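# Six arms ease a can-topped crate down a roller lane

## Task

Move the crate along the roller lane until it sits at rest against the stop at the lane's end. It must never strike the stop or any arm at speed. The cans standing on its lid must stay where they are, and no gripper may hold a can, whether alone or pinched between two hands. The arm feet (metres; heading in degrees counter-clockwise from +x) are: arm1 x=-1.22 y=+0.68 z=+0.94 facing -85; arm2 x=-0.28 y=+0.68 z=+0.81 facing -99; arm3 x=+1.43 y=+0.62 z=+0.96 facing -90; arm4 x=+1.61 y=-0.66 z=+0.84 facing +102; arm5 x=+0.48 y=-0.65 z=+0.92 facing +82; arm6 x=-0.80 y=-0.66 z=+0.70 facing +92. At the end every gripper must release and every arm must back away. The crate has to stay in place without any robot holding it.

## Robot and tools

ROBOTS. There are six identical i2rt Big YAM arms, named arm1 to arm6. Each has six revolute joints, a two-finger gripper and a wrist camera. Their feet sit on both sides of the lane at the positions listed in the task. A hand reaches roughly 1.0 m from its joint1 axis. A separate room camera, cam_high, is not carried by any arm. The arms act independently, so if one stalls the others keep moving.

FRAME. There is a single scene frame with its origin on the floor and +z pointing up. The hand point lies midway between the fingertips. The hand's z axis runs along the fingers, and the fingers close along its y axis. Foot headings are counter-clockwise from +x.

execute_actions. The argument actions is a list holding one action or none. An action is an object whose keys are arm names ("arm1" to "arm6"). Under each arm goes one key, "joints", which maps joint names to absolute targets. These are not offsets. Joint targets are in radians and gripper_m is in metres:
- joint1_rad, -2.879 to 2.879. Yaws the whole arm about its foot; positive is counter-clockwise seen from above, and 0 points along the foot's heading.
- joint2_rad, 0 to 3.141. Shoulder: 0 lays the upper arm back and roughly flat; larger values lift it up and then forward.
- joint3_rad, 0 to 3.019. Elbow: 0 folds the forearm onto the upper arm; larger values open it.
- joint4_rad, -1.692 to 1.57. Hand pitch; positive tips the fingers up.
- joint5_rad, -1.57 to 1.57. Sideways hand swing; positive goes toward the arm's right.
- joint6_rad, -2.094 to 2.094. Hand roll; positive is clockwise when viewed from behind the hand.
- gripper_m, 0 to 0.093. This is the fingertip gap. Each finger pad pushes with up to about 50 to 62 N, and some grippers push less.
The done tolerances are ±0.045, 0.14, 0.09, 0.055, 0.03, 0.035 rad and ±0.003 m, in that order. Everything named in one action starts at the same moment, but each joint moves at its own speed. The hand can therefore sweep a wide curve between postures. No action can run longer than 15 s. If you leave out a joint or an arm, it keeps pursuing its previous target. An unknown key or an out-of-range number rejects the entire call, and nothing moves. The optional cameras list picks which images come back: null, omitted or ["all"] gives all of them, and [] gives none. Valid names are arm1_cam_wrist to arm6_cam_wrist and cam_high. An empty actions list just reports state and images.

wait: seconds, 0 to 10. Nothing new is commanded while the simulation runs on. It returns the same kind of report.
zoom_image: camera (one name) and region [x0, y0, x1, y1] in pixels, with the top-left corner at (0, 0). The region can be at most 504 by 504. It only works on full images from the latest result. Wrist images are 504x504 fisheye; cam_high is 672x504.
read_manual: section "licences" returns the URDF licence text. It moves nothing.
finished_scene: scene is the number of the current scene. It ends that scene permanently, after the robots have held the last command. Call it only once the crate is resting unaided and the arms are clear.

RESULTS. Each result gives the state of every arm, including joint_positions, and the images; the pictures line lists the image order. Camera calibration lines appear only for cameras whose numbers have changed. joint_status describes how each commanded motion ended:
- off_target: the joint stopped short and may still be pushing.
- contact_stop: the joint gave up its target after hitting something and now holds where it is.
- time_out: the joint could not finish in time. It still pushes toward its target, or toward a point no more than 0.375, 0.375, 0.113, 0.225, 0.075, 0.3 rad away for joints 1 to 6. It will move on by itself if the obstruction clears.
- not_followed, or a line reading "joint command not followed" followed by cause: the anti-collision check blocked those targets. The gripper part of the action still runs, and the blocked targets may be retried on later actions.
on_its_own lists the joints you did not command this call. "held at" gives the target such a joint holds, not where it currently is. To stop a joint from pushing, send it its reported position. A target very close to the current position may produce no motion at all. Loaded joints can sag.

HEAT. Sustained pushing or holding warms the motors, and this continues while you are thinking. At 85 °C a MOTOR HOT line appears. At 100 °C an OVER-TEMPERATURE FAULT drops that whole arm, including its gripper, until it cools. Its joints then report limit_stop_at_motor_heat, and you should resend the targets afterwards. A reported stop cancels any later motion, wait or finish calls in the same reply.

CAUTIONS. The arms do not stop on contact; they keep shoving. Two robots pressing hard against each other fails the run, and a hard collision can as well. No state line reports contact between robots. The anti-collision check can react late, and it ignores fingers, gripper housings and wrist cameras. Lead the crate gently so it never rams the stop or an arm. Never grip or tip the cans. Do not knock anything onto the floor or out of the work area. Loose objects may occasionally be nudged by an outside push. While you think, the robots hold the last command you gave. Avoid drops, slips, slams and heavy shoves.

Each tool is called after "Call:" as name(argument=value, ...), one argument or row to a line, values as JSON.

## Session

Call:
execute_actions(
  actions=[],
)

Scene clock: 0.00 s.
Motor temperatures (°C, as the motors report them): arm1=[26 30 29 29 27 29] | arm2=[27 27 29 29 28 26] | arm3=[29 32 29 27 29 29] | arm4=[28 26 27 28 29 27] | arm5=[29 32 30 28 29 29] | arm6=[27 28 28 28 27 28]
arm1.joint_positions: joint1_rad=-0.480 joint2_rad=+0.545 joint3_rad=+1.389 joint4_rad=-1.317 joint5_rad=+0.058 joint6_rad=+0.142 gripper_m=+0.094
arm1.joint_status: not commanded
arm1.hand: x=-1.3067 y=+0.4960 z=+1.5039 quat_wxyz=(-0.305, -0.748, -0.407, +0.426) (m; scene frame)
arm2.joint_positions: joint1_rad=-0.404 joint2_rad=+0.576 joint3_rad=+1.432 joint4_rad=-1.432 joint5_rad=-0.183 joint6_rad=-0.482 gripper_m=+0.094
arm2.joint_status: not commanded
arm2.hand: x=-0.3650 y=+0.4976 z=+1.3623 quat_wxyz=(-0.204, -0.614, -0.626, +0.434) (m; scene frame)
arm3.joint_positions: joint1_rad=-0.526 joint2_rad=+0.598 joint3_rad=+1.334 joint4_rad=-1.386 joint5_rad=-0.246 joint6_rad=+0.004 gripper_m=+0.094
arm3.joint_status: not commanded
arm3.hand: x=+1.3507 y=+0.4042 z=+1.4643 quat_wxyz=(-0.316, -0.745, -0.492, +0.322) (m; scene frame)
arm4.joint_positions: joint1_rad=+0.401 joint2_rad=+0.492 joint3_rad=+1.360 joint4_rad=-1.289 joint5_rad=-0.072 joint6_rad=-0.491 gripper_m=+0.095
arm4.joint_status: not commanded
arm4.hand: x=+1.4879 y=-0.5145 z=+1.4003 quat_wxyz=(-0.343, +0.820, -0.170, -0.425) (m; scene frame)
arm5.joint_positions: joint1_rad=+0.097 joint2_rad=+0.626 joint3_rad=+1.403 joint4_rad=-1.311 joint5_rad=-0.104 joint6_rad=-0.486 gripper_m=+0.094
arm5.joint_status: not commanded
arm5.hand: x=+0.4668 y=-0.4127 z=+1.4729 quat_wxyz=(-0.412, +0.746, -0.442, -0.280) (m; scene frame)
arm6.joint_positions: joint1_rad=-0.027 joint2_rad=+0.632 joint3_rad=+1.457 joint4_rad=-1.190 joint5_rad=-0.010 joint6_rad=+0.208 gripper_m=+0.095
arm6.joint_status: not commanded
arm6.hand: x=-0.8000 y=-0.4238 z=+1.3095 quat_wxyz=(-0.353, +0.519, -0.634, -0.451) (m; scene frame)
pictures: arm1_cam_wrist, arm2_cam_wrist, arm3_cam_wrist, arm4_cam_wrist, arm5_cam_wrist, arm6_cam_wrist, cam_high
camera_calibration (this result's frames):
arm1_cam_wrist: T_world_to_cam=[[-0.868189, 0.483544, -0.111504, -1.20548], [0.476467, 0.749502, -0.459594, 0.948547], [-0.138661, -0.452142, -0.881102, 1.49344], [0, 0, 0, 1]] pos_world=[-1.29146, 0.547215, 1.61741]
arm2_cam_wrist: T_world_to_cam=[[-0.95057, 0.113376, 0.289072, -0.792849], [0.0188487, 0.950309, -0.310736, -0.039508], [-0.309938, -0.289928, -0.905472, 1.38786], [0, 0, 0, 1]] pos_world=[-0.322764, 0.529814, 1.47358]
arm3_cam_wrist: T_world_to_cam=[[-0.939723, 0.303313, -0.157865, 1.38324], [0.337876, 0.894612, -0.292421, -0.383945], [0.0525326, -0.328134, -0.943169, 1.56443], [0, 0, 0, 1]] pos_world=[1.34741, 0.437269, 1.58162]
arm4_cam_wrist: T_world_to_cam=[[0.567756, 0.707201, 0.42133, -1.07113], [0.813466, -0.403524, -0.418858, -0.831984], [-0.1262, 0.580547, -0.804387, 1.73894], [0, 0, 0, 1]] pos_world=[1.50438, -0.587761, 1.5016]
arm5_cam_wrist: T_world_to_cam=[[0.891402, 0.271645, 0.362784, -0.841019], [0.399269, -0.849444, -0.345005, -0.0228682], [0.214446, 0.452386, -0.865655, 1.48868], [0, 0, 0, 1]] pos_world=[0.439574, -0.464426, 1.5859]
arm6_cam_wrist: T_world_to_cam=[[0.977809, -0.0426623, -0.20511, 1.03522], [-0.150057, -0.825829, -0.54359, 0.247133], [-0.146195, 0.562305, -0.813904, 1.30858], [0, 0, 0, 1]] pos_world=[-0.783856, -0.487566, 1.41173]
Images, in order (width x height): arm1_cam_wrist 504x504, arm2_cam_wrist 504x504, arm3_cam_wrist 504x504, arm4_cam_wrist 504x504, arm5_cam_wrist 504x504, arm6_cam_wrist 504x504, cam_high 672x504.

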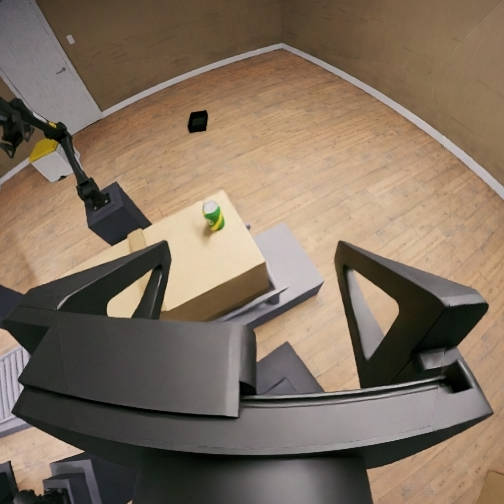

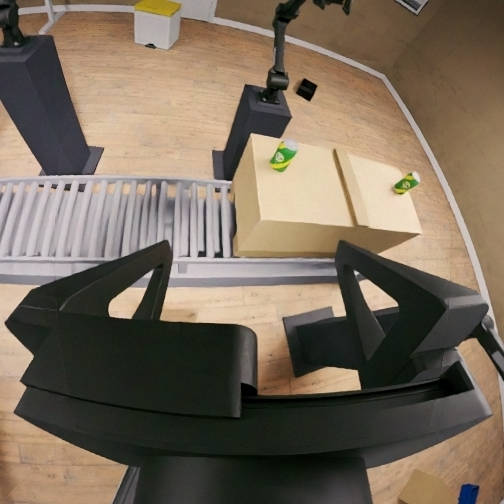

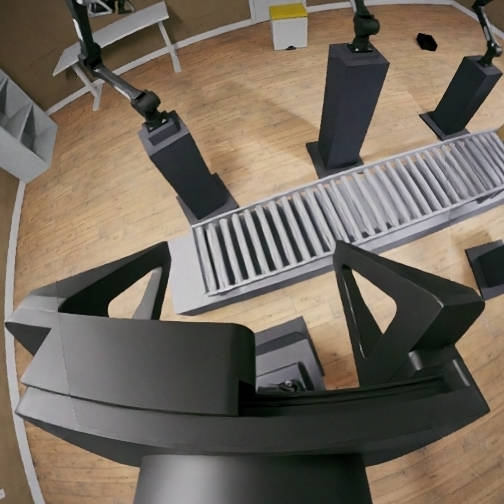

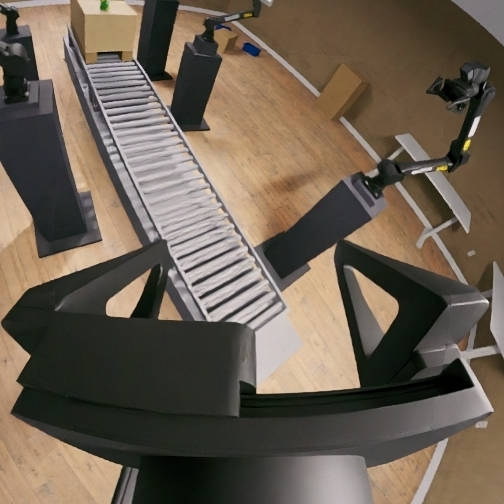

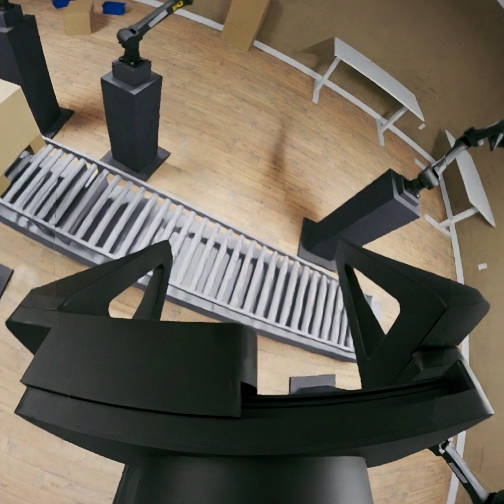

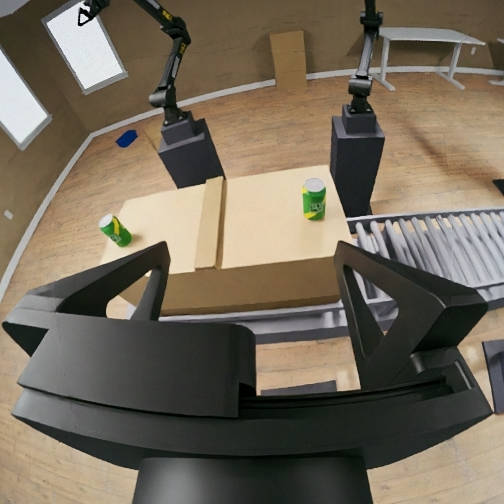

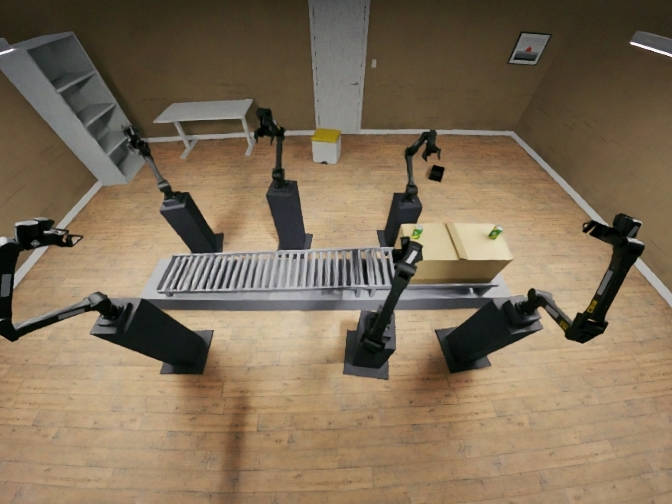

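Call:
execute_actions(
  actions=[
    {"arm1":{"joints":{"joint1_rad":-0.72,"joint2_rad":2.99,"joint3_rad":2.07,"joint4_rad":0.27,"joint5_rad":0,"joint6_rad":0,"gripper_m":0}},"arm5":{"joints":{"joint1_rad":1.05,"joint2_rad":2.9,"joint3_rad":2.2,"joint4_rad":0.3,"joint5_rad":0,"joint6_rad":0,"gripper_m":0}},"arm3":{"joints":{"joint1_rad":-0.99,"joint2_rad":3.1,"joint3_rad":2.45,"joint4_rad":0.15,"joint5_rad":0,"joint6_rad":0,"gripper_m":0}}},
  ],
  cameras=[],
)

Call:
execute_actions(
  actions=[
    {"arm1":{"joints":{"joint1_rad":-0.6}}},
  ],
  cameras=["arm1_cam_wrist","arm5_cam_wrist","arm6_cam_wrist","cam_high"],
)

Scene clock: 3.33 s.
Motor temperatures (°C, as the motors report them): arm1=[26 30 29 29 27 29] | arm2=[27 27 29 29 28 26] | arm3=[29 33 30 27 29 29] | arm4=[28 26 28 28 29 27] | arm5=[29 32 31 28 29 29] | arm6=[27 28 29 28 27 28]
arm1.joint_positions: joint1_rad=-0.710 joint2_rad=+3.001 joint3_rad=+2.057 joint4_rad=+0.252 joint5_rad=+0.003 joint6_rad=+0.010 gripper_m=+0.000
arm1.joint_status: all done
arm1.hand: x=-1.6913 y=+0.0077 z=+0.5974 quat_wxyz=(-0.200, -0.807, -0.407, +0.378) (m; scene frame)
arm2.joint_positions: joint1_rad=-0.404 joint2_rad=+0.576 joint3_rad=+1.432 joint4_rad=-1.432 joint5_rad=-0.183 joint6_rad=-0.482 gripper_m=+0.094
arm2.joint_status: not commanded
arm2.hand: x=-0.3650 y=+0.4976 z=+1.3623 quat_wxyz=(-0.204, -0.614, -0.626, +0.434) (m; scene frame)
arm3.joint_positions: joint1_rad=-0.988 joint2_rad=+3.120 joint3_rad=+2.412 joint4_rad=+0.135 joint5_rad=-0.003 joint6_rad=+0.004 gripper_m=+0.000
arm3.joint_status: all done
arm3.hand: x=+0.6822 y=+0.1229 z=+0.6373 quat_wxyz=(-0.139, -0.842, -0.255, +0.454) (m; scene frame)
arm4.joint_positions: joint1_rad=+0.401 joint2_rad=+0.492 joint3_rad=+1.360 joint4_rad=-1.289 joint5_rad=-0.072 joint6_rad=-0.491 gripper_m=+0.095
arm4.joint_status: not commanded
arm4.hand: x=+1.4879 y=-0.5145 z=+1.4003 quat_wxyz=(-0.343, +0.820, -0.170, -0.425) (m; scene frame)
arm5.joint_positions: joint1_rad=+1.053 joint2_rad=+2.908 joint3_rad=+2.168 joint4_rad=+0.276 joint5_rad=+0.000 joint6_rad=-0.016 gripper_m=+0.001
arm5.joint_status: all done
arm5.hand: x=-0.2325 y=-0.0881 z=+0.6989 quat_wxyz=(-0.178, +0.809, -0.270, -0.491) (m; scene frame)
arm6.joint_positions: joint1_rad=-0.027 joint2_rad=+0.632 joint3_rad=+1.457 joint4_rad=-1.190 joint5_rad=-0.010 joint6_rad=+0.208 gripper_m=+0.095
arm6.joint_status: not commanded
arm6.hand: x=-0.8000 y=-0.4238 z=+1.3095 quat_wxyz=(-0.353, +0.519, -0.634, -0.451) (m; scene frame)
pictures: none
No camera images: the call's "cameras" was empty. Leave "cameras" out to get every camera's image.

Scene clock: 4.57 s.
Motor temperatures (°C, as the motors report them): arm1=[26 31 30 29 27 29] | arm2=[27 27 30 29 28 26] | arm3=[29 33 31 27 29 29] | arm4=[28 26 28 28 29 27] | arm5=[29 33 31 28 29 29] | arm6=[27 28 29 28 27 28]
arm1.joint_positions: joint1_rad=-0.592 joint2_rad=+3.001 joint3_rad=+2.057 joint4_rad=+0.252 joint5_rad=+0.001 joint6_rad=+0.009 gripper_m=+0.000
arm1.joint_status: all done
arm1.hand: x=-1.6092 y=-0.0442 z=+0.5984 quat_wxyz=(-0.223, -0.781, -0.454, +0.366) (m; scene frame)
arm2.joint_positions: joint1_rad=-0.404 joint2_rad=+0.576 joint3_rad=+1.432 joint4_rad=-1.432 joint5_rad=-0.183 joint6_rad=-0.482 gripper_m=+0.094
arm2.joint_status: not commanded
arm2.hand: x=-0.3650 y=+0.4976 z=+1.3623 quat_wxyz=(-0.204, -0.614, -0.626, +0.434) (m; scene frame)
arm3.joint_positions: joint1_rad=-0.988 joint2_rad=+3.120 joint3_rad=+2.412 joint4_rad=+0.135 joint5_rad=-0.003 joint6_rad=+0.004 gripper_m=+0.000
arm3.joint_status: not commanded
arm3.hand: x=+0.6822 y=+0.1229 z=+0.6373 quat_wxyz=(-0.139, -0.842, -0.255, +0.454) (m; scene frame)
arm4.joint_positions: joint1_rad=+0.401 joint2_rad=+0.492 joint3_rad=+1.360 joint4_rad=-1.289 joint5_rad=-0.072 joint6_rad=-0.491 gripper_m=+0.095
arm4.joint_status: not commanded
arm4.hand: x=+1.4879 y=-0.5145 z=+1.4003 quat_wxyz=(-0.343, +0.820, -0.170, -0.425) (m; scene frame)
arm5.joint_positions: joint1_rad=+1.053 joint2_rad=+2.908 joint3_rad=+2.168 joint4_rad=+0.276 joint5_rad=+0.000 joint6_rad=-0.016 gripper_m=+0.001
arm5.joint_status: not commanded
arm5.hand: x=-0.2325 y=-0.0881 z=+0.6989 quat_wxyz=(-0.178, +0.809, -0.270, -0.491) (m; scene frame)
arm6.joint_positions: joint1_rad=-0.027 joint2_rad=+0.632 joint3_rad=+1.457 joint4_rad=-1.190 joint5_rad=-0.010 joint6_rad=+0.208 gripper_m=+0.095
arm6.joint_status: not commanded
arm6.hand: x=-0.8000 y=-0.4238 z=+1.3095 quat_wxyz=(-0.353, +0.519, -0.634, -0.451) (m; scene frame)
pictures: arm1_cam_wrist, arm5_cam_wrist, arm6_cam_wrist, cam_high
camera_calibration (this result's frames):
arm1_cam_wrist: T_world_to_cam=[[-0.871985, 0.489243, -0.0168518, -1.37034], [0.476197, 0.839748, -0.260884, 0.966014], [-0.113484, -0.235512, -0.965223, 0.509945], [0, 0, 0, 1]] pos_world=[-1.59706, -0.0206799, 0.721135]
arm5_cam_wrist: T_world_to_cam=[[0.611319, 0.791154, 0.0191143, 0.195869], [0.707257, -0.535337, -0.461737, 0.445838], [-0.355072, 0.295787, -0.886811, 0.690344], [0, 0, 0, 1]] pos_world=[-0.189939, -0.120484, 0.81432]
arm6_cam_wrist: T_world_to_cam=[[0.977809, -0.0426623, -0.20511, 1.03522], [-0.150057, -0.825829, -0.54359, 0.247133], [-0.146195, 0.562305, -0.813904, 1.30858], [0, 0, 0, 1]] pos_world=[-0.783856, -0.487566, 1.41173]
Images, in order (width x height): arm1_cam_wrist 504x504, arm5_cam_wrist 504x504, arm6_cam_wrist 504x504, cam_high 672x504.

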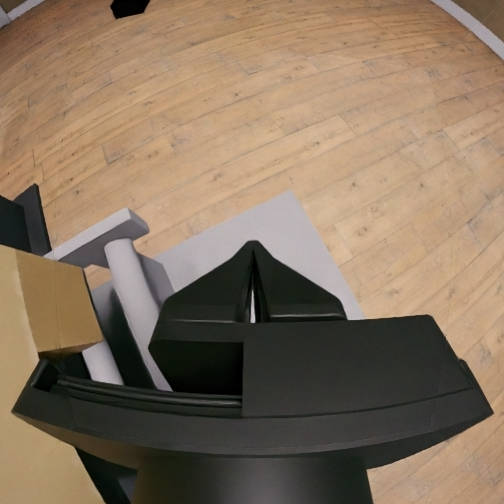

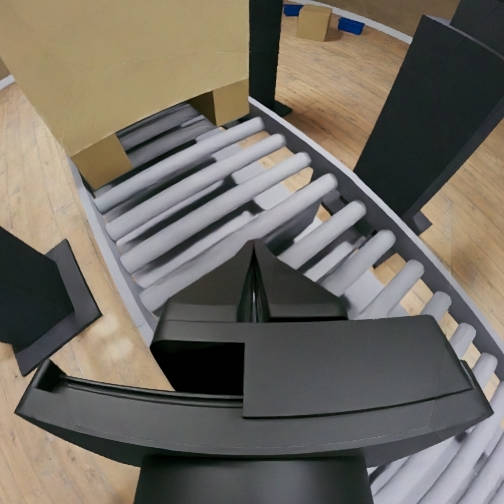

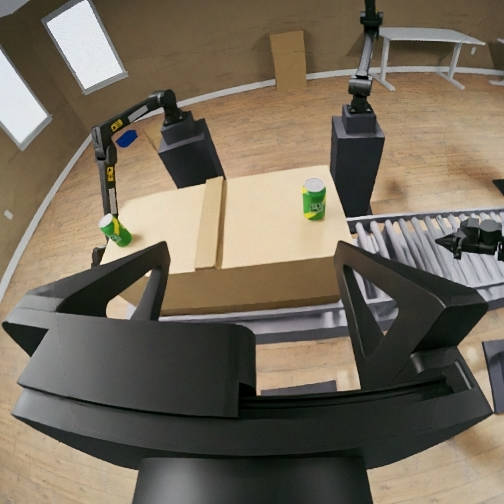

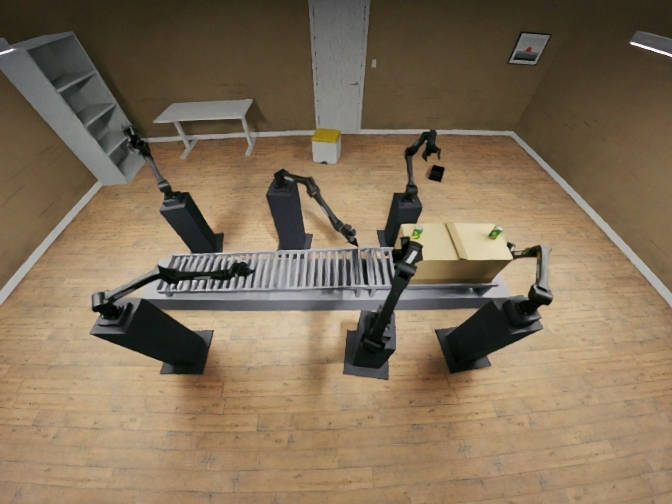

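Call:
execute_actions(
  actions=[
    {"arm1":{"joints":{"joint1_rad":-0.51}}},
  ],
  cameras=[],
)

Call:
execute_actions(
  actions=[
    {"arm1":{"joints":{"joint1_rad":-0.39}}},
  ],
  cameras=[],
)

Call:
execute_actions(
  actions=[
    {"arm1":{"joints":{"joint1_rad":-0.27}}},
  ],
  cameras=[],
)

Call:
execute_actions(
  actions=[
    {"arm1":{"joints":{"joint1_rad":-0.15}}},
  ],
  cameras=[],
)

Call:
execute_actions(
  actions=[
    {"arm1":{"joints":{"joint1_rad":-0.05}}},
  ],
  cameras=["arm1_cam_wrist","arm5_cam_wrist","cam_high"],
)

Scene clock: 6.03 s.
Motor temperatures (°C, as the motors report them): arm1=[26 31 30 29 27 29] | arm2=[27 27 30 29 28 26] | arm3=[29 34 31 27 29 29] | arm4=[28 26 28 28 29 27] | arm5=[29 33 31 28 29 29] | arm6=[27 28 29 28 27 28]
arm1.joint_positions: joint1_rad=-0.523 joint2_rad=+2.999 joint3_rad=+2.057 joint4_rad=+0.255 joint5_rad=-0.003 joint6_rad=+0.008 gripper_m=+0.000
arm1.joint_status: all done
arm1.hand: x=-1.5589 y=-0.0712 z=+0.6010 quat_wxyz=(-0.238, -0.763, -0.482, +0.359) (m; scene frame)
arm2.joint_positions: joint1_rad=-0.404 joint2_rad=+0.576 joint3_rad=+1.432 joint4_rad=-1.432 joint5_rad=-0.183 joint6_rad=-0.482 gripper_m=+0.094
arm2.joint_status: not commanded
arm2.hand: x=-0.3650 y=+0.4976 z=+1.3623 quat_wxyz=(-0.204, -0.614, -0.626, +0.434) (m; scene frame)
arm3.joint_positions: joint1_rad=-0.988 joint2_rad=+3.120 joint3_rad=+2.412 joint4_rad=+0.135 joint5_rad=-0.003 joint6_rad=+0.004 gripper_m=+0.000
arm3.joint_status: not commanded
arm3.hand: x=+0.6822 y=+0.1229 z=+0.6373 quat_wxyz=(-0.139, -0.842, -0.255, +0.454) (m; scene frame)
arm4.joint_positions: joint1_rad=+0.401 joint2_rad=+0.492 joint3_rad=+1.360 joint4_rad=-1.289 joint5_rad=-0.072 joint6_rad=-0.491 gripper_m=+0.095
arm4.joint_status: not commanded
arm4.hand: x=+1.4879 y=-0.5145 z=+1.4003 quat_wxyz=(-0.343, +0.820, -0.170, -0.425) (m; scene frame)
arm5.joint_positions: joint1_rad=+1.053 joint2_rad=+2.908 joint3_rad=+2.168 joint4_rad=+0.276 joint5_rad=+0.000 joint6_rad=-0.016 gripper_m=+0.001
arm5.joint_status: not commanded
arm5.hand: x=-0.2325 y=-0.0881 z=+0.6989 quat_wxyz=(-0.178, +0.809, -0.270, -0.491) (m; scene frame)
arm6.joint_positions: joint1_rad=-0.027 joint2_rad=+0.632 joint3_rad=+1.457 joint4_rad=-1.190 joint5_rad=-0.010 joint6_rad=+0.208 gripper_m=+0.095
arm6.joint_status: not commanded
arm6.hand: x=-0.8000 y=-0.4238 z=+1.3095 quat_wxyz=(-0.353, +0.519, -0.634, -0.451) (m; scene frame)
pictures: none
No camera images: the call's "cameras" was empty. Leave "cameras" out to get every camera's image.

Scene clock: 7.50 s.
Motor temperatures (°C, as the motors report them): arm1=[26 31 30 29 27 29] | arm2=[27 27 30 29 28 26] | arm3=[29 34 32 27 29 29] | arm4=[28 26 29 28 29 27] | arm5=[29 33 32 28 29 29] | arm6=[27 28 30 28 27 28]
arm1.joint_positions: joint1_rad=-0.392 joint2_rad=+2.999 joint3_rad=+2.057 joint4_rad=+0.255 joint5_rad=-0.003 joint6_rad=+0.008 gripper_m=+0.000
arm1.joint_status: all done
arm1.hand: x=-1.4582 y=-0.1101 z=+0.6020 quat_wxyz=(-0.261, -0.730, -0.531, +0.343) (m; scene frame)
arm2.joint_positions: joint1_rad=-0.404 joint2_rad=+0.576 joint3_rad=+1.432 joint4_rad=-1.432 joint5_rad=-0.183 joint6_rad=-0.482 gripper_m=+0.094
arm2.joint_status: not commanded
arm2.hand: x=-0.3650 y=+0.4976 z=+1.3623 quat_wxyz=(-0.204, -0.614, -0.626, +0.434) (m; scene frame)
arm3.joint_positions: joint1_rad=-0.988 joint2_rad=+3.120 joint3_rad=+2.412 joint4_rad=+0.135 joint5_rad=-0.003 joint6_rad=+0.004 gripper_m=+0.000
arm3.joint_status: not commanded
arm3.hand: x=+0.6822 y=+0.1229 z=+0.6373 quat_wxyz=(-0.139, -0.842, -0.255, +0.454) (m; scene frame)
arm4.joint_positions: joint1_rad=+0.401 joint2_rad=+0.492 joint3_rad=+1.360 joint4_rad=-1.289 joint5_rad=-0.072 joint6_rad=-0.491 gripper_m=+0.095
arm4.joint_status: not commanded
arm4.hand: x=+1.4879 y=-0.5145 z=+1.4003 quat_wxyz=(-0.343, +0.820, -0.170, -0.425) (m; scene frame)
arm5.joint_positions: joint1_rad=+1.053 joint2_rad=+2.908 joint3_rad=+2.168 joint4_rad=+0.276 joint5_rad=+0.000 joint6_rad=-0.016 gripper_m=+0.001
arm5.joint_status: not commanded
arm5.hand: x=-0.2325 y=-0.0881 z=+0.6989 quat_wxyz=(-0.178, +0.809, -0.270, -0.491) (m; scene frame)
arm6.joint_positions: joint1_rad=-0.027 joint2_rad=+0.632 joint3_rad=+1.457 joint4_rad=-1.190 joint5_rad=-0.010 joint6_rad=+0.208 gripper_m=+0.095
arm6.joint_status: not commanded
arm6.hand: x=-0.8000 y=-0.4238 z=+1.3095 quat_wxyz=(-0.353, +0.519, -0.634, -0.451) (m; scene frame)
pictures: none
No camera images: the call's "cameras" was empty. Leave "cameras" out to get every camera's image.

Scene clock: 9.00 s.
Motor temperatures (°C, as the motors report them): arm1=[26 32 30 29 27 29] | arm2=[27 27 31 29 28 26] | arm3=[29 34 32 27 29 29] | arm4=[28 26 29 28 29 27] | arm5=[29 34 32 28 29 29] | arm6=[27 28 30 28 27 28]
arm1.joint_positions: joint1_rad=-0.285 joint2_rad=+2.999 joint3_rad=+2.057 joint4_rad=+0.255 joint5_rad=-0.003 joint6_rad=+0.005 gripper_m=+0.000
arm1.joint_status: all done
arm1.hand: x=-1.3733 y=-0.1317 z=+0.6027 quat_wxyz=(-0.278, -0.699, -0.570, +0.330) (m; scene frame)
arm2.joint_positions: joint1_rad=-0.404 joint2_rad=+0.576 joint3_rad=+1.432 joint4_rad=-1.432 joint5_rad=-0.183 joint6_rad=-0.482 gripper_m=+0.094
arm2.joint_status: not commanded
arm2.hand: x=-0.3650 y=+0.4976 z=+1.3623 quat_wxyz=(-0.204, -0.614, -0.626, +0.434) (m; scene frame)
arm3.joint_positions: joint1_rad=-0.988 joint2_rad=+3.120 joint3_rad=+2.412 joint4_rad=+0.135 joint5_rad=-0.003 joint6_rad=+0.004 gripper_m=+0.000
arm3.joint_status: not commanded
arm3.hand: x=+0.6822 y=+0.1229 z=+0.6373 quat_wxyz=(-0.139, -0.842, -0.255, +0.454) (m; scene frame)
arm4.joint_positions: joint1_rad=+0.401 joint2_rad=+0.492 joint3_rad=+1.360 joint4_rad=-1.289 joint5_rad=-0.072 joint6_rad=-0.491 gripper_m=+0.095
arm4.joint_status: not commanded
arm4.hand: x=+1.4879 y=-0.5145 z=+1.4003 quat_wxyz=(-0.343, +0.820, -0.170, -0.425) (m; scene frame)
arm5.joint_positions: joint1_rad=+1.053 joint2_rad=+2.908 joint3_rad=+2.168 joint4_rad=+0.276 joint5_rad=+0.000 joint6_rad=-0.016 gripper_m=+0.001
arm5.joint_status: not commanded
arm5.hand: x=-0.2325 y=-0.0881 z=+0.6989 quat_wxyz=(-0.178, +0.809, -0.270, -0.491) (m; scene frame)
arm6.joint_positions: joint1_rad=-0.027 joint2_rad=+0.632 joint3_rad=+1.457 joint4_rad=-1.190 joint5_rad=-0.010 joint6_rad=+0.208 gripper_m=+0.095
arm6.joint_status: not commanded
arm6.hand: x=-0.8000 y=-0.4238 z=+1.3095 quat_wxyz=(-0.353, +0.519, -0.634, -0.451) (m; scene frame)
pictures: none
No camera images: the call's "cameras" was empty. Leave "cameras" out to get every camera's image.

Scene clock: 10.57 s.
Motor temperatures (°C, as the motors report them): arm1=[26 32 30 29 27 29] | arm2=[27 27 31 29 28 26] | arm3=[29 35 32 27 29 29] | arm4=[28 26 29 28 29 27] | arm5=[29 34 32 28 29 29] | arm6=[27 28 30 28 27 28]
arm1.joint_positions: joint1_rad=-0.154 joint2_rad=+2.999 joint3_rad=+2.057 joint4_rad=+0.255 joint5_rad=-0.002 joint6_rad=+0.005 gripper_m=+0.000
arm1.joint_status: all done
arm1.hand: x=-1.2667 y=-0.1457 z=+0.6035 quat_wxyz=(-0.299, -0.660, -0.614, +0.312) (m; scene frame)
arm2.joint_positions: joint1_rad=-0.404 joint2_rad=+0.576 joint3_rad=+1.432 joint4_rad=-1.432 joint5_rad=-0.183 joint6_rad=-0.482 gripper_m=+0.094
arm2.joint_status: not commanded
arm2.hand: x=-0.3650 y=+0.4976 z=+1.3623 quat_wxyz=(-0.204, -0.614, -0.626, +0.434) (m; scene frame)
arm3.joint_positions: joint1_rad=-0.988 joint2_rad=+3.120 joint3_rad=+2.412 joint4_rad=+0.135 joint5_rad=-0.003 joint6_rad=+0.004 gripper_m=+0.000
arm3.joint_status: not commanded
arm3.hand: x=+0.6822 y=+0.1229 z=+0.6373 quat_wxyz=(-0.139, -0.842, -0.255, +0.454) (m; scene frame)
arm4.joint_positions: joint1_rad=+0.401 joint2_rad=+0.492 joint3_rad=+1.360 joint4_rad=-1.289 joint5_rad=-0.072 joint6_rad=-0.491 gripper_m=+0.095
arm4.joint_status: not commanded
arm4.hand: x=+1.4879 y=-0.5145 z=+1.4003 quat_wxyz=(-0.343, +0.820, -0.170, -0.425) (m; scene frame)
arm5.joint_positions: joint1_rad=+1.053 joint2_rad=+2.908 joint3_rad=+2.168 joint4_rad=+0.276 joint5_rad=+0.000 joint6_rad=-0.016 gripper_m=+0.001
arm5.joint_status: not commanded
arm5.hand: x=-0.2325 y=-0.0881 z=+0.6989 quat_wxyz=(-0.178, +0.809, -0.270, -0.491) (m; scene frame)
arm6.joint_positions: joint1_rad=-0.027 joint2_rad=+0.632 joint3_rad=+1.457 joint4_rad=-1.190 joint5_rad=-0.010 joint6_rad=+0.208 gripper_m=+0.095
arm6.joint_status: not commanded
arm6.hand: x=-0.8000 y=-0.4238 z=+1.3095 quat_wxyz=(-0.353, +0.519, -0.634, -0.451) (m; scene frame)
pictures: none
No camera images: the call's "cameras" was empty. Leave "cameras" out to get every camera's image.

Scene clock: 11.80 s.
Motor temperatures (°C, as the motors report them): arm1=[26 32 30 29 27 29] | arm2=[27 27 31 29 28 26] | arm3=[29 35 33 27 29 29] | arm4=[28 26 29 28 29 27] | arm5=[29 34 32 28 29 29] | arm6=[27 28 30 28 27 28]
arm1.joint_positions: joint1_rad=-0.079 joint2_rad=+2.999 joint3_rad=+2.057 joint4_rad=+0.255 joint5_rad=+0.009 joint6_rad=+0.005 gripper_m=+0.000
arm1.joint_status: all done
arm1.hand: x=-1.2075 y=-0.1475 z=+0.6040 quat_wxyz=(-0.307, -0.639, -0.637, +0.304) (m; scene frame)
arm2.joint_positions: joint1_rad=-0.404 joint2_rad=+0.576 joint3_rad=+1.432 joint4_rad=-1.432 joint5_rad=-0.183 joint6_rad=-0.482 gripper_m=+0.094
arm2.joint_status: not commanded
arm2.hand: x=-0.3650 y=+0.4976 z=+1.3623 quat_wxyz=(-0.204, -0.614, -0.626, +0.434) (m; scene frame)
arm3.joint_positions: joint1_rad=-0.988 joint2_rad=+3.120 joint3_rad=+2.412 joint4_rad=+0.135 joint5_rad=-0.003 joint6_rad=+0.004 gripper_m=+0.000
arm3.joint_status: not commanded
arm3.hand: x=+0.6822 y=+0.1229 z=+0.6373 quat_wxyz=(-0.139, -0.842, -0.255, +0.454) (m; scene frame)
arm4.joint_positions: joint1_rad=+0.401 joint2_rad=+0.492 joint3_rad=+1.360 joint4_rad=-1.289 joint5_rad=-0.072 joint6_rad=-0.491 gripper_m=+0.095
arm4.joint_status: not commanded
arm4.hand: x=+1.4879 y=-0.5145 z=+1.4003 quat_wxyz=(-0.343, +0.820, -0.170, -0.425) (m; scene frame)
arm5.joint_positions: joint1_rad=+1.053 joint2_rad=+2.908 joint3_rad=+2.168 joint4_rad=+0.276 joint5_rad=+0.000 joint6_rad=-0.016 gripper_m=+0.001
arm5.joint_status: not commanded
arm5.hand: x=-0.2325 y=-0.0881 z=+0.6989 quat_wxyz=(-0.178, +0.809, -0.270, -0.491) (m; scene frame)
arm6.joint_positions: joint1_rad=-0.027 joint2_rad=+0.632 joint3_rad=+1.457 joint4_rad=-1.190 joint5_rad=-0.010 joint6_rad=+0.208 gripper_m=+0.095
arm6.joint_status: not commanded
arm6.hand: x=-0.8000 y=-0.4238 z=+1.3095 quat_wxyz=(-0.353, +0.519, -0.634, -0.451) (m; scene frame)
pictures: arm1_cam_wrist, arm5_cam_wrist, cam_high
camera_calibration (this result's frames):
arm1_cam_wrist: T_world_to_cam=[[-0.999982, 0.00232529, -0.00557576, -1.20268], [0.00374328, 0.962919, -0.269764, 0.315988], [0.00474172, -0.26978, -0.96291, 0.672827], [0, 0, 0, 1]] pos_world=[-1.20703, -0.119959, 0.726408]
arm5_cam_wrist: T_world_to_cam=[[0.611319, 0.791154, 0.0191143, 0.195869], [0.707257, -0.535337, -0.461737, 0.445838], [-0.355072, 0.295787, -0.886811, 0.690344], [0, 0, 0, 1]] pos_world=[-0.189939, -0.120484, 0.81432]
Images, in order (width x height): arm1_cam_wrist 504x504, arm5_cam_wrist 504x504, cam_high 672x504.

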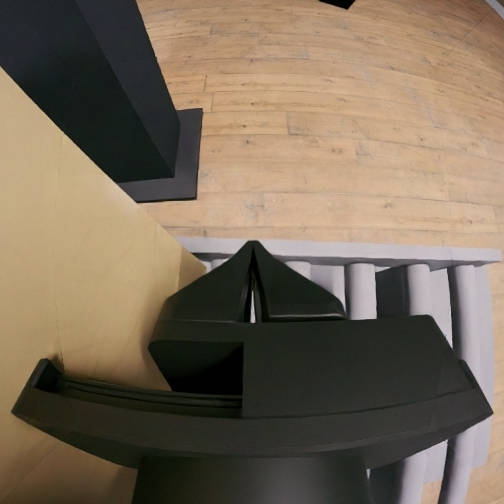

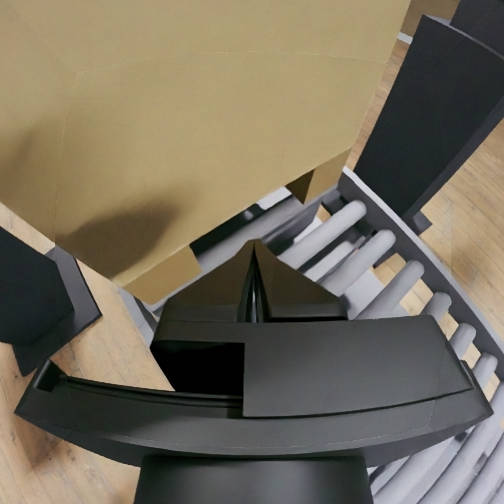

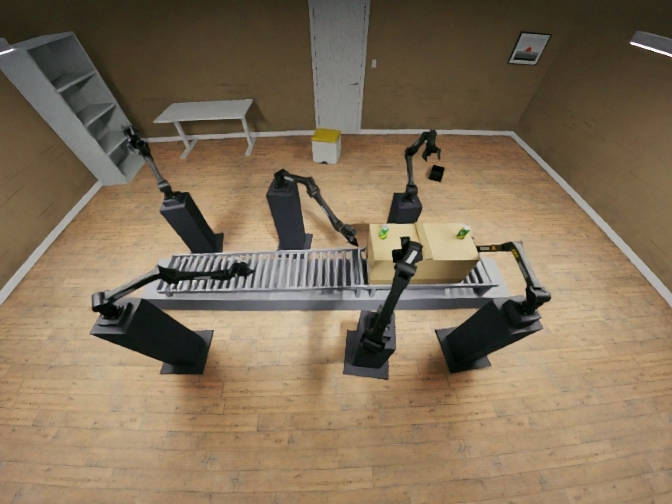

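Call:
execute_actions(
  actions=[
    {"arm1":{"joints":{"joint1_rad":0.02}}},
  ],
  cameras=[],
)

Call:
execute_actions(
  actions=[
    {"arm1":{"joints":{"joint1_rad":0.1}},"arm5":{"joints":{"joint1_rad":0.96}}},
  ],
  cameras=[],
)

Call:
execute_actions(
  actions=[
    {"arm1":{"joints":{"joint1_rad":0.18}},"arm5":{"joints":{"joint1_rad":0.87}}},
  ],
  cameras=["arm1_cam_wrist","arm5_cam_wrist"],
)

Scene clock: 14.40 s.
Motor temperatures (°C, as the motors report them): arm1=[26 33 30 29 27 29] | arm2=[27 27 31 29 28 26] | arm3=[29 36 33 27 29 29] | arm4=[28 26 29 28 29 27] | arm5=[29 35 33 28 29 29] | arm6=[27 28 31 28 27 28]
arm1.joint_positions: joint1_rad=+0.006 joint2_rad=+2.999 joint3_rad=+2.057 joint4_rad=+0.255 joint5_rad=+0.005 joint6_rad=+0.010 gripper_m=+0.000
arm1.joint_status: all done
arm1.hand: x=-1.1368 y=-0.1440 z=+0.6043 quat_wxyz=(-0.321, -0.612, -0.663, +0.289) (m; scene frame)
arm2.joint_positions: joint1_rad=-0.404 joint2_rad=+0.576 joint3_rad=+1.432 joint4_rad=-1.432 joint5_rad=-0.183 joint6_rad=-0.482 gripper_m=+0.094
arm2.joint_status: not commanded
arm2.hand: x=-0.3650 y=+0.4976 z=+1.3623 quat_wxyz=(-0.204, -0.614, -0.626, +0.434) (m; scene frame)
arm3.joint_positions: joint1_rad=-0.988 joint2_rad=+3.120 joint3_rad=+2.412 joint4_rad=+0.135 joint5_rad=-0.003 joint6_rad=+0.004 gripper_m=+0.000
arm3.joint_status: not commanded
arm3.hand: x=+0.6822 y=+0.1229 z=+0.6373 quat_wxyz=(-0.139, -0.842, -0.255, +0.454) (m; scene frame)
arm4.joint_positions: joint1_rad=+0.401 joint2_rad=+0.492 joint3_rad=+1.360 joint4_rad=-1.289 joint5_rad=-0.072 joint6_rad=-0.491 gripper_m=+0.095
arm4.joint_status: not commanded
arm4.hand: x=+1.4879 y=-0.5145 z=+1.4003 quat_wxyz=(-0.343, +0.820, -0.170, -0.425) (m; scene frame)
arm5.joint_positions: joint1_rad=+1.053 joint2_rad=+2.908 joint3_rad=+2.168 joint4_rad=+0.276 joint5_rad=+0.000 joint6_rad=-0.016 gripper_m=+0.001
arm5.joint_status: not commanded
arm5.hand: x=-0.2325 y=-0.0881 z=+0.6989 quat_wxyz=(-0.178, +0.809, -0.270, -0.491) (m; scene frame)
arm6.joint_positions: joint1_rad=-0.027 joint2_rad=+0.632 joint3_rad=+1.457 joint4_rad=-1.190 joint5_rad=-0.010 joint6_rad=+0.208 gripper_m=+0.095
arm6.joint_status: not commanded
arm6.hand: x=-0.8000 y=-0.4238 z=+1.3095 quat_wxyz=(-0.353, +0.519, -0.634, -0.451) (m; scene frame)
pictures: none
No camera images: the call's "cameras" was empty. Leave "cameras" out to get every camera's image.

Scene clock: 16.43 s.
Motor temperatures (°C, as the motors report them): arm1=[26 33 30 29 27 29] | arm2=[27 27 32 29 28 26] | arm3=[29 36 34 27 29 29] | arm4=[28 26 30 28 29 27] | arm5=[29 35 33 28 29 29] | arm6=[27 28 31 28 27 28]
arm1.joint_positions: joint1_rad=+0.084 joint2_rad=+2.999 joint3_rad=+2.057 joint4_rad=+0.255 joint5_rad=+0.005 joint6_rad=+0.011 gripper_m=+0.000
arm1.joint_status: all done
arm1.hand: x=-1.0732 y=-0.1355 z=+0.6047 quat_wxyz=(-0.332, -0.585, -0.686, +0.277) (m; scene frame)
arm2.joint_positions: joint1_rad=-0.404 joint2_rad=+0.576 joint3_rad=+1.432 joint4_rad=-1.432 joint5_rad=-0.183 joint6_rad=-0.482 gripper_m=+0.094
arm2.joint_status: not commanded
arm2.hand: x=-0.3650 y=+0.4976 z=+1.3623 quat_wxyz=(-0.204, -0.614, -0.626, +0.434) (m; scene frame)
arm3.joint_positions: joint1_rad=-0.988 joint2_rad=+3.120 joint3_rad=+2.412 joint4_rad=+0.135 joint5_rad=-0.003 joint6_rad=+0.004 gripper_m=+0.000
arm3.joint_status: not commanded
arm3.hand: x=+0.6822 y=+0.1229 z=+0.6373 quat_wxyz=(-0.139, -0.842, -0.255, +0.454) (m; scene frame)
arm4.joint_positions: joint1_rad=+0.401 joint2_rad=+0.492 joint3_rad=+1.360 joint4_rad=-1.289 joint5_rad=-0.072 joint6_rad=-0.491 gripper_m=+0.095
arm4.joint_status: not commanded
arm4.hand: x=+1.4879 y=-0.5145 z=+1.4003 quat_wxyz=(-0.343, +0.820, -0.170, -0.425) (m; scene frame)
arm5.joint_positions: joint1_rad=+0.958 joint2_rad=+2.908 joint3_rad=+2.168 joint4_rad=+0.276 joint5_rad=+0.000 joint6_rad=-0.015 gripper_m=+0.001
arm5.joint_status: all done
arm5.hand: x=-0.1761 y=-0.0230 z=+0.6997 quat_wxyz=(-0.202, +0.795, -0.308, -0.482) (m; scene frame)
arm6.joint_positions: joint1_rad=-0.027 joint2_rad=+0.632 joint3_rad=+1.457 joint4_rad=-1.190 joint5_rad=-0.010 joint6_rad=+0.208 gripper_m=+0.095
arm6.joint_status: not commanded
arm6.hand: x=-0.8000 y=-0.4238 z=+1.3095 quat_wxyz=(-0.353, +0.519, -0.634, -0.451) (m; scene frame)
pictures: none
No camera images: the call's "cameras" was empty. Leave "cameras" out to get every camera's image.

Scene clock: 18.47 s.
Motor temperatures (°C, as the motors report them): arm1=[26 33 31 29 27 29] | arm2=[27 27 32 29 28 26] | arm3=[29 36 34 27 29 29] | arm4=[28 26 30 28 29 27] | arm5=[29 36 33 28 29 29] | arm6=[27 28 31 28 27 28]
arm1.joint_positions: joint1_rad=+0.170 joint2_rad=+2.999 joint3_rad=+2.057 joint4_rad=+0.255 joint5_rad=+0.004 joint6_rad=+0.010 gripper_m=+0.000
arm1.joint_status: all done
arm1.hand: x=-1.0048 y=-0.1206 z=+0.6049 quat_wxyz=(-0.344, -0.555, -0.710, +0.262) (m; scene frame)
arm2.joint_positions: joint1_rad=-0.404 joint2_rad=+0.576 joint3_rad=+1.432 joint4_rad=-1.432 joint5_rad=-0.183 joint6_rad=-0.482 gripper_m=+0.094
arm2.joint_status: not commanded
arm2.hand: x=-0.3650 y=+0.4976 z=+1.3623 quat_wxyz=(-0.204, -0.614, -0.626, +0.434) (m; scene frame)
arm3.joint_positions: joint1_rad=-0.988 joint2_rad=+3.120 joint3_rad=+2.412 joint4_rad=+0.135 joint5_rad=-0.003 joint6_rad=+0.004 gripper_m=+0.000
arm3.joint_status: not commanded
arm3.hand: x=+0.6822 y=+0.1229 z=+0.6373 quat_wxyz=(-0.139, -0.842, -0.255, +0.454) (m; scene frame)
arm4.joint_positions: joint1_rad=+0.401 joint2_rad=+0.492 joint3_rad=+1.360 joint4_rad=-1.289 joint5_rad=-0.072 joint6_rad=-0.491 gripper_m=+0.095
arm4.joint_status: not commanded
arm4.hand: x=+1.4879 y=-0.5145 z=+1.4003 quat_wxyz=(-0.343, +0.820, -0.170, -0.425) (m; scene frame)
arm5.joint_positions: joint1_rad=+0.867 joint2_rad=+2.908 joint3_rad=+2.168 joint4_rad=+0.276 joint5_rad=+0.000 joint6_rad=-0.015 gripper_m=+0.001
arm5.joint_status: all done
arm5.hand: x=-0.1166 y=+0.0341 z=+0.7005 quat_wxyz=(-0.224, +0.780, -0.344, -0.473) (m; scene frame)
arm6.joint_positions: joint1_rad=-0.027 joint2_rad=+0.632 joint3_rad=+1.457 joint4_rad=-1.190 joint5_rad=-0.010 joint6_rad=+0.208 gripper_m=+0.095
arm6.joint_status: not commanded
arm6.hand: x=-0.8000 y=-0.4238 z=+1.3095 quat_wxyz=(-0.353, +0.519, -0.634, -0.451) (m; scene frame)
pictures: arm1_cam_wrist, arm5_cam_wrist
camera_calibration (this result's frames):
arm1_cam_wrist: T_world_to_cam=[[-0.969564, -0.244631, -0.0100378, -0.996508], [-0.23286, 0.934025, -0.270876, 0.0490575], [0.0756401, -0.260294, -0.962562, 0.752225], [0, 0, 0, 1]] pos_world=[-1.01165, -0.0937976, 0.727349]
arm5_cam_wrist: T_world_to_cam=[[0.747171, 0.664339, 0.019745, 0.0480304], [0.595643, -0.656138, -0.463349, 0.422269], [-0.294866, 0.357962, -0.885956, 0.701132], [0, 0, 0, 1]] pos_world=[-0.0806686, -0.00582048, 0.815882]
Images, in order (width x height): arm1_cam_wrist 504x504, arm5_cam_wrist 504x504.

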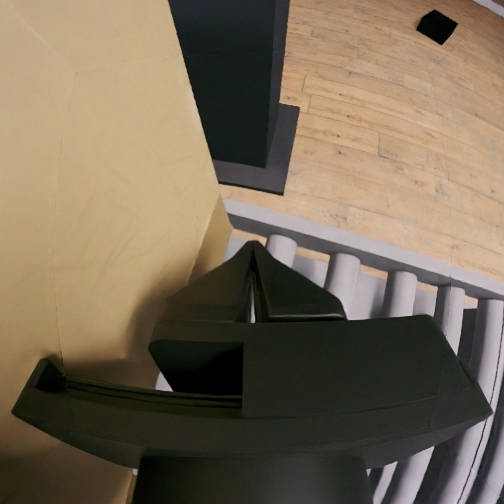

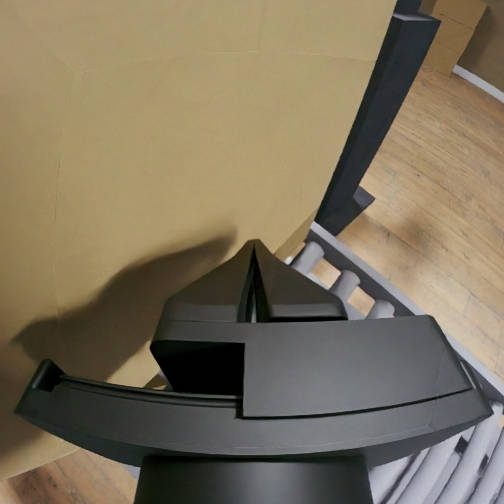

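Call:
execute_actions(
  actions=[
    {"arm1":{"joints":{"joint1_rad":0.27}},"arm5":{"joints":{"joint1_rad":0.835,"joint2_rad":2.81,"joint3_rad":1.94,"joint4_rad":0.32}}},
  ],
  cameras=[],
)

Call:
execute_actions(
  actions=[
    {"arm1":{"joints":{"joint1_rad":0.355}},"arm5":{"joints":{"joint1_rad":0.79,"joint2_rad":2.73,"joint3_rad":1.74,"joint4_rad":0.44}}},
  ],
  cameras=[],
)

Call:
execute_actions(
  actions=[
    {"arm1":{"joints":{"joint1_rad":0.435}},"arm5":{"joints":{"joint1_rad":0.735,"joint2_rad":2.68,"joint3_rad":1.59,"joint4_rad":0.53}}},
  ],
  cameras=["arm1_cam_wrist","arm5_cam_wrist"],
)

Scene clock: 21.27 s.
Motor temperatures (°C, as the motors report them): arm1=[26 34 31 29 27 29] | arm2=[27 27 32 29 28 26] | arm3=[29 37 35 27 29 29] | arm4=[28 26 30 28 29 27] | arm5=[29 36 33 28 29 29] | arm6=[27 28 31 28 27 28]
arm1.joint_positions: joint1_rad=+0.262 joint2_rad=+2.999 joint3_rad=+2.057 joint4_rad=+0.255 joint5_rad=+0.004 joint6_rad=+0.010 gripper_m=+0.000
arm1.joint_status: all done
arm1.hand: x=-0.9322 y=-0.0979 z=+0.6052 quat_wxyz=(-0.355, -0.521, -0.736, +0.247) (m; scene frame)
arm2.joint_positions: joint1_rad=-0.404 joint2_rad=+0.576 joint3_rad=+1.432 joint4_rad=-1.432 joint5_rad=-0.183 joint6_rad=-0.482 gripper_m=+0.094
arm2.joint_status: not commanded
arm2.hand: x=-0.3650 y=+0.4976 z=+1.3623 quat_wxyz=(-0.204, -0.614, -0.626, +0.434) (m; scene frame)
arm3.joint_positions: joint1_rad=-0.988 joint2_rad=+3.120 joint3_rad=+2.412 joint4_rad=+0.135 joint5_rad=-0.003 joint6_rad=+0.004 gripper_m=+0.000
arm3.joint_status: not commanded
arm3.hand: x=+0.6822 y=+0.1229 z=+0.6373 quat_wxyz=(-0.139, -0.842, -0.255, +0.454) (m; scene frame)
arm4.joint_positions: joint1_rad=+0.401 joint2_rad=+0.492 joint3_rad=+1.360 joint4_rad=-1.289 joint5_rad=-0.072 joint6_rad=-0.491 gripper_m=+0.095
arm4.joint_status: not commanded
arm4.hand: x=+1.4879 y=-0.5145 z=+1.4003 quat_wxyz=(-0.343, +0.820, -0.170, -0.425) (m; scene frame)
arm5.joint_positions: joint1_rad=+0.830 joint2_rad=+2.813 joint3_rad=+1.930 joint4_rad=+0.299 joint5_rad=+0.003 joint6_rad=-0.015 gripper_m=+0.001
arm5.joint_status: all done
arm5.hand: x=-0.0531 y=+0.0113 z=+0.6745 quat_wxyz=(-0.211, +0.800, -0.372, -0.421) (m; scene frame)
arm6.joint_positions: joint1_rad=-0.027 joint2_rad=+0.632 joint3_rad=+1.457 joint4_rad=-1.190 joint5_rad=-0.010 joint6_rad=+0.208 gripper_m=+0.095
arm6.joint_status: not commanded
arm6.hand: x=-0.8000 y=-0.4238 z=+1.3095 quat_wxyz=(-0.353, +0.519, -0.634, -0.451) (m; scene frame)
pictures: none
No camera images: the call's "cameras" was empty. Leave "cameras" out to get every camera's image.

Scene clock: 24.70 s.
Motor temperatures (°C, as the motors report them): arm1=[26 34 31 29 27 29] | arm2=[27 27 32 29 28 26] | arm3=[29 37 35 27 29 29] | arm4=[28 26 30 28 29 27] | arm5=[30 36 33 28 29 29] | arm6=[27 28 31 28 27 28]
arm1.joint_positions: joint1_rad=+0.347 joint2_rad=+2.999 joint3_rad=+2.057 joint4_rad=+0.255 joint5_rad=+0.004 joint6_rad=+0.010 gripper_m=+0.000
arm1.joint_status: all done
arm1.hand: x=-0.8679 y=-0.0714 z=+0.6053 quat_wxyz=(-0.365, -0.489, -0.757, +0.232) (m; scene frame)
arm2.joint_positions: joint1_rad=-0.404 joint2_rad=+0.576 joint3_rad=+1.432 joint4_rad=-1.432 joint5_rad=-0.183 joint6_rad=-0.482 gripper_m=+0.094
arm2.joint_status: not commanded
arm2.hand: x=-0.3650 y=+0.4976 z=+1.3623 quat_wxyz=(-0.204, -0.614, -0.626, +0.434) (m; scene frame)
arm3.joint_positions: joint1_rad=-0.988 joint2_rad=+3.120 joint3_rad=+2.412 joint4_rad=+0.135 joint5_rad=-0.003 joint6_rad=+0.004 gripper_m=+0.000
arm3.joint_status: not commanded
arm3.hand: x=+0.6822 y=+0.1229 z=+0.6373 quat_wxyz=(-0.139, -0.842, -0.255, +0.454) (m; scene frame)
arm4.joint_positions: joint1_rad=+0.401 joint2_rad=+0.492 joint3_rad=+1.360 joint4_rad=-1.289 joint5_rad=-0.072 joint6_rad=-0.491 gripper_m=+0.095
arm4.joint_status: not commanded
arm4.hand: x=+1.4879 y=-0.5145 z=+1.4003 quat_wxyz=(-0.343, +0.820, -0.170, -0.425) (m; scene frame)
arm5.joint_positions: joint1_rad=+0.669 joint2_rad=+2.745 joint3_rad=+1.672 joint4_rad=+0.415 joint5_rad=+0.025 joint6_rad=-0.010 gripper_m=+0.001
arm5.joint_status: joint1_rad off_target (ended at +0.668, target +0.790); the others done
arm5.hand: x=+0.1009 y=+0.0248 z=+0.6465 quat_wxyz=(-0.236, +0.778, -0.449, -0.370) (m; scene frame)
arm6.joint_positions: joint1_rad=-0.027 joint2_rad=+0.632 joint3_rad=+1.457 joint4_rad=-1.190 joint5_rad=-0.010 joint6_rad=+0.208 gripper_m=+0.095
arm6.joint_status: not commanded
arm6.hand: x=-0.8000 y=-0.4238 z=+1.3095 quat_wxyz=(-0.353, +0.519, -0.634, -0.451) (m; scene frame)
pictures: none
No camera images: the call's "cameras" was empty. Leave "cameras" out to get every camera's image.

Scene clock: 39.70 s.
Motor temperatures (°C, as the motors report them): arm1=[26 35 31 29 27 29] | arm2=[27 27 33 29 28 26] | arm3=[29 39 36 27 29 29] | arm4=[28 26 31 28 29 27] | arm5=[30 37 33 28 30 29] | arm6=[27 28 32 28 27 28]
arm1.joint_positions: joint1_rad=+0.445 joint2_rad=+2.999 joint3_rad=+2.057 joint4_rad=+0.255 joint5_rad=+0.002 joint6_rad=+0.009 gripper_m=+0.000
arm1.joint_status: all done
arm1.hand: x=-0.7964 y=-0.0338 z=+0.6054 quat_wxyz=(-0.377, -0.451, -0.781, +0.214) (m; scene frame)
arm2.joint_positions: joint1_rad=-0.404 joint2_rad=+0.576 joint3_rad=+1.432 joint4_rad=-1.432 joint5_rad=-0.183 joint6_rad=-0.482 gripper_m=+0.094
arm2.joint_status: not commanded
arm2.hand: x=-0.3650 y=+0.4976 z=+1.3623 quat_wxyz=(-0.204, -0.614, -0.626, +0.434) (m; scene frame)
arm3.joint_positions: joint1_rad=-0.988 joint2_rad=+3.120 joint3_rad=+2.412 joint4_rad=+0.135 joint5_rad=-0.003 joint6_rad=+0.004 gripper_m=+0.000
arm3.joint_status: not commanded
arm3.hand: x=+0.6822 y=+0.1229 z=+0.6373 quat_wxyz=(-0.139, -0.842, -0.255, +0.454) (m; scene frame)
arm4.joint_positions: joint1_rad=+0.401 joint2_rad=+0.492 joint3_rad=+1.360 joint4_rad=-1.289 joint5_rad=-0.072 joint6_rad=-0.491 gripper_m=+0.095
arm4.joint_status: not commanded
arm4.hand: x=+1.4879 y=-0.5145 z=+1.4003 quat_wxyz=(-0.343, +0.820, -0.170, -0.425) (m; scene frame)
arm5.joint_positions: joint1_rad=+0.611 joint2_rad=+2.718 joint3_rad=+1.537 joint4_rad=+0.498 joint5_rad=+0.028 joint6_rad=+0.004 gripper_m=+0.001
arm5.joint_status: joint1_rad time_out (moved -0.058 of +0.066); the others done
arm5.on_its_own: joint1_rad reads +0.611 and still pushes toward +0.735 since a time_out
arm5.hand: x=+0.1606 y=+0.0073 z=+0.6350 quat_wxyz=(-0.240, +0.766, -0.480, -0.355) (m; scene frame)
arm6.joint_positions: joint1_rad=-0.027 joint2_rad=+0.632 joint3_rad=+1.457 joint4_rad=-1.190 joint5_rad=-0.010 joint6_rad=+0.208 gripper_m=+0.095
arm6.joint_status: not commanded
arm6.hand: x=-0.8000 y=-0.4238 z=+1.3095 quat_wxyz=(-0.353, +0.519, -0.634, -0.451) (m; scene frame)
pictures: arm1_cam_wrist, arm5_cam_wrist
camera_calibration (this result's frames):
arm1_cam_wrist: T_world_to_cam=[[-0.865417, -0.500999, -0.00730845, -0.700601], [-0.480487, 0.833943, -0.271425, -0.183618], [0.142079, -0.231384, -0.962432, 0.813289], [0, 0, 0, 1]] pos_world=[-0.810088, -0.00969177, 0.727777]
arm5_cam_wrist: T_world_to_cam=[[0.90518, 0.42444, 0.0223281, -0.16529], [0.414857, -0.870876, -0.26357, 0.112981], [-0.0924247, 0.247841, -0.964382, 0.752497], [0, 0, 0, 1]] pos_world=[0.172296, -0.0179513, 0.759163]
Images, in order (width x height): arm1_cam_wrist 504x504, arm5_cam_wrist 504x504.

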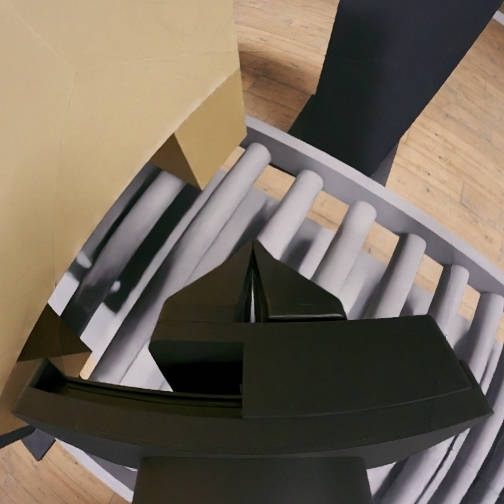

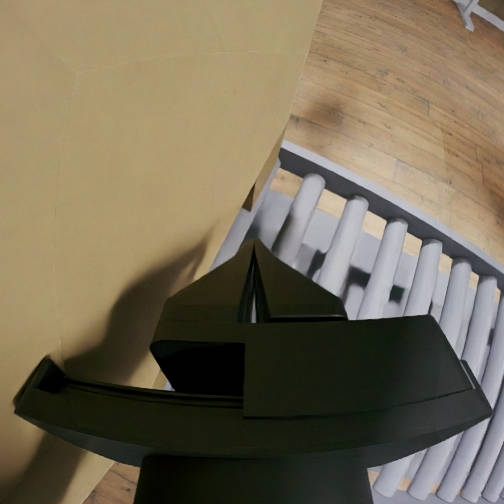

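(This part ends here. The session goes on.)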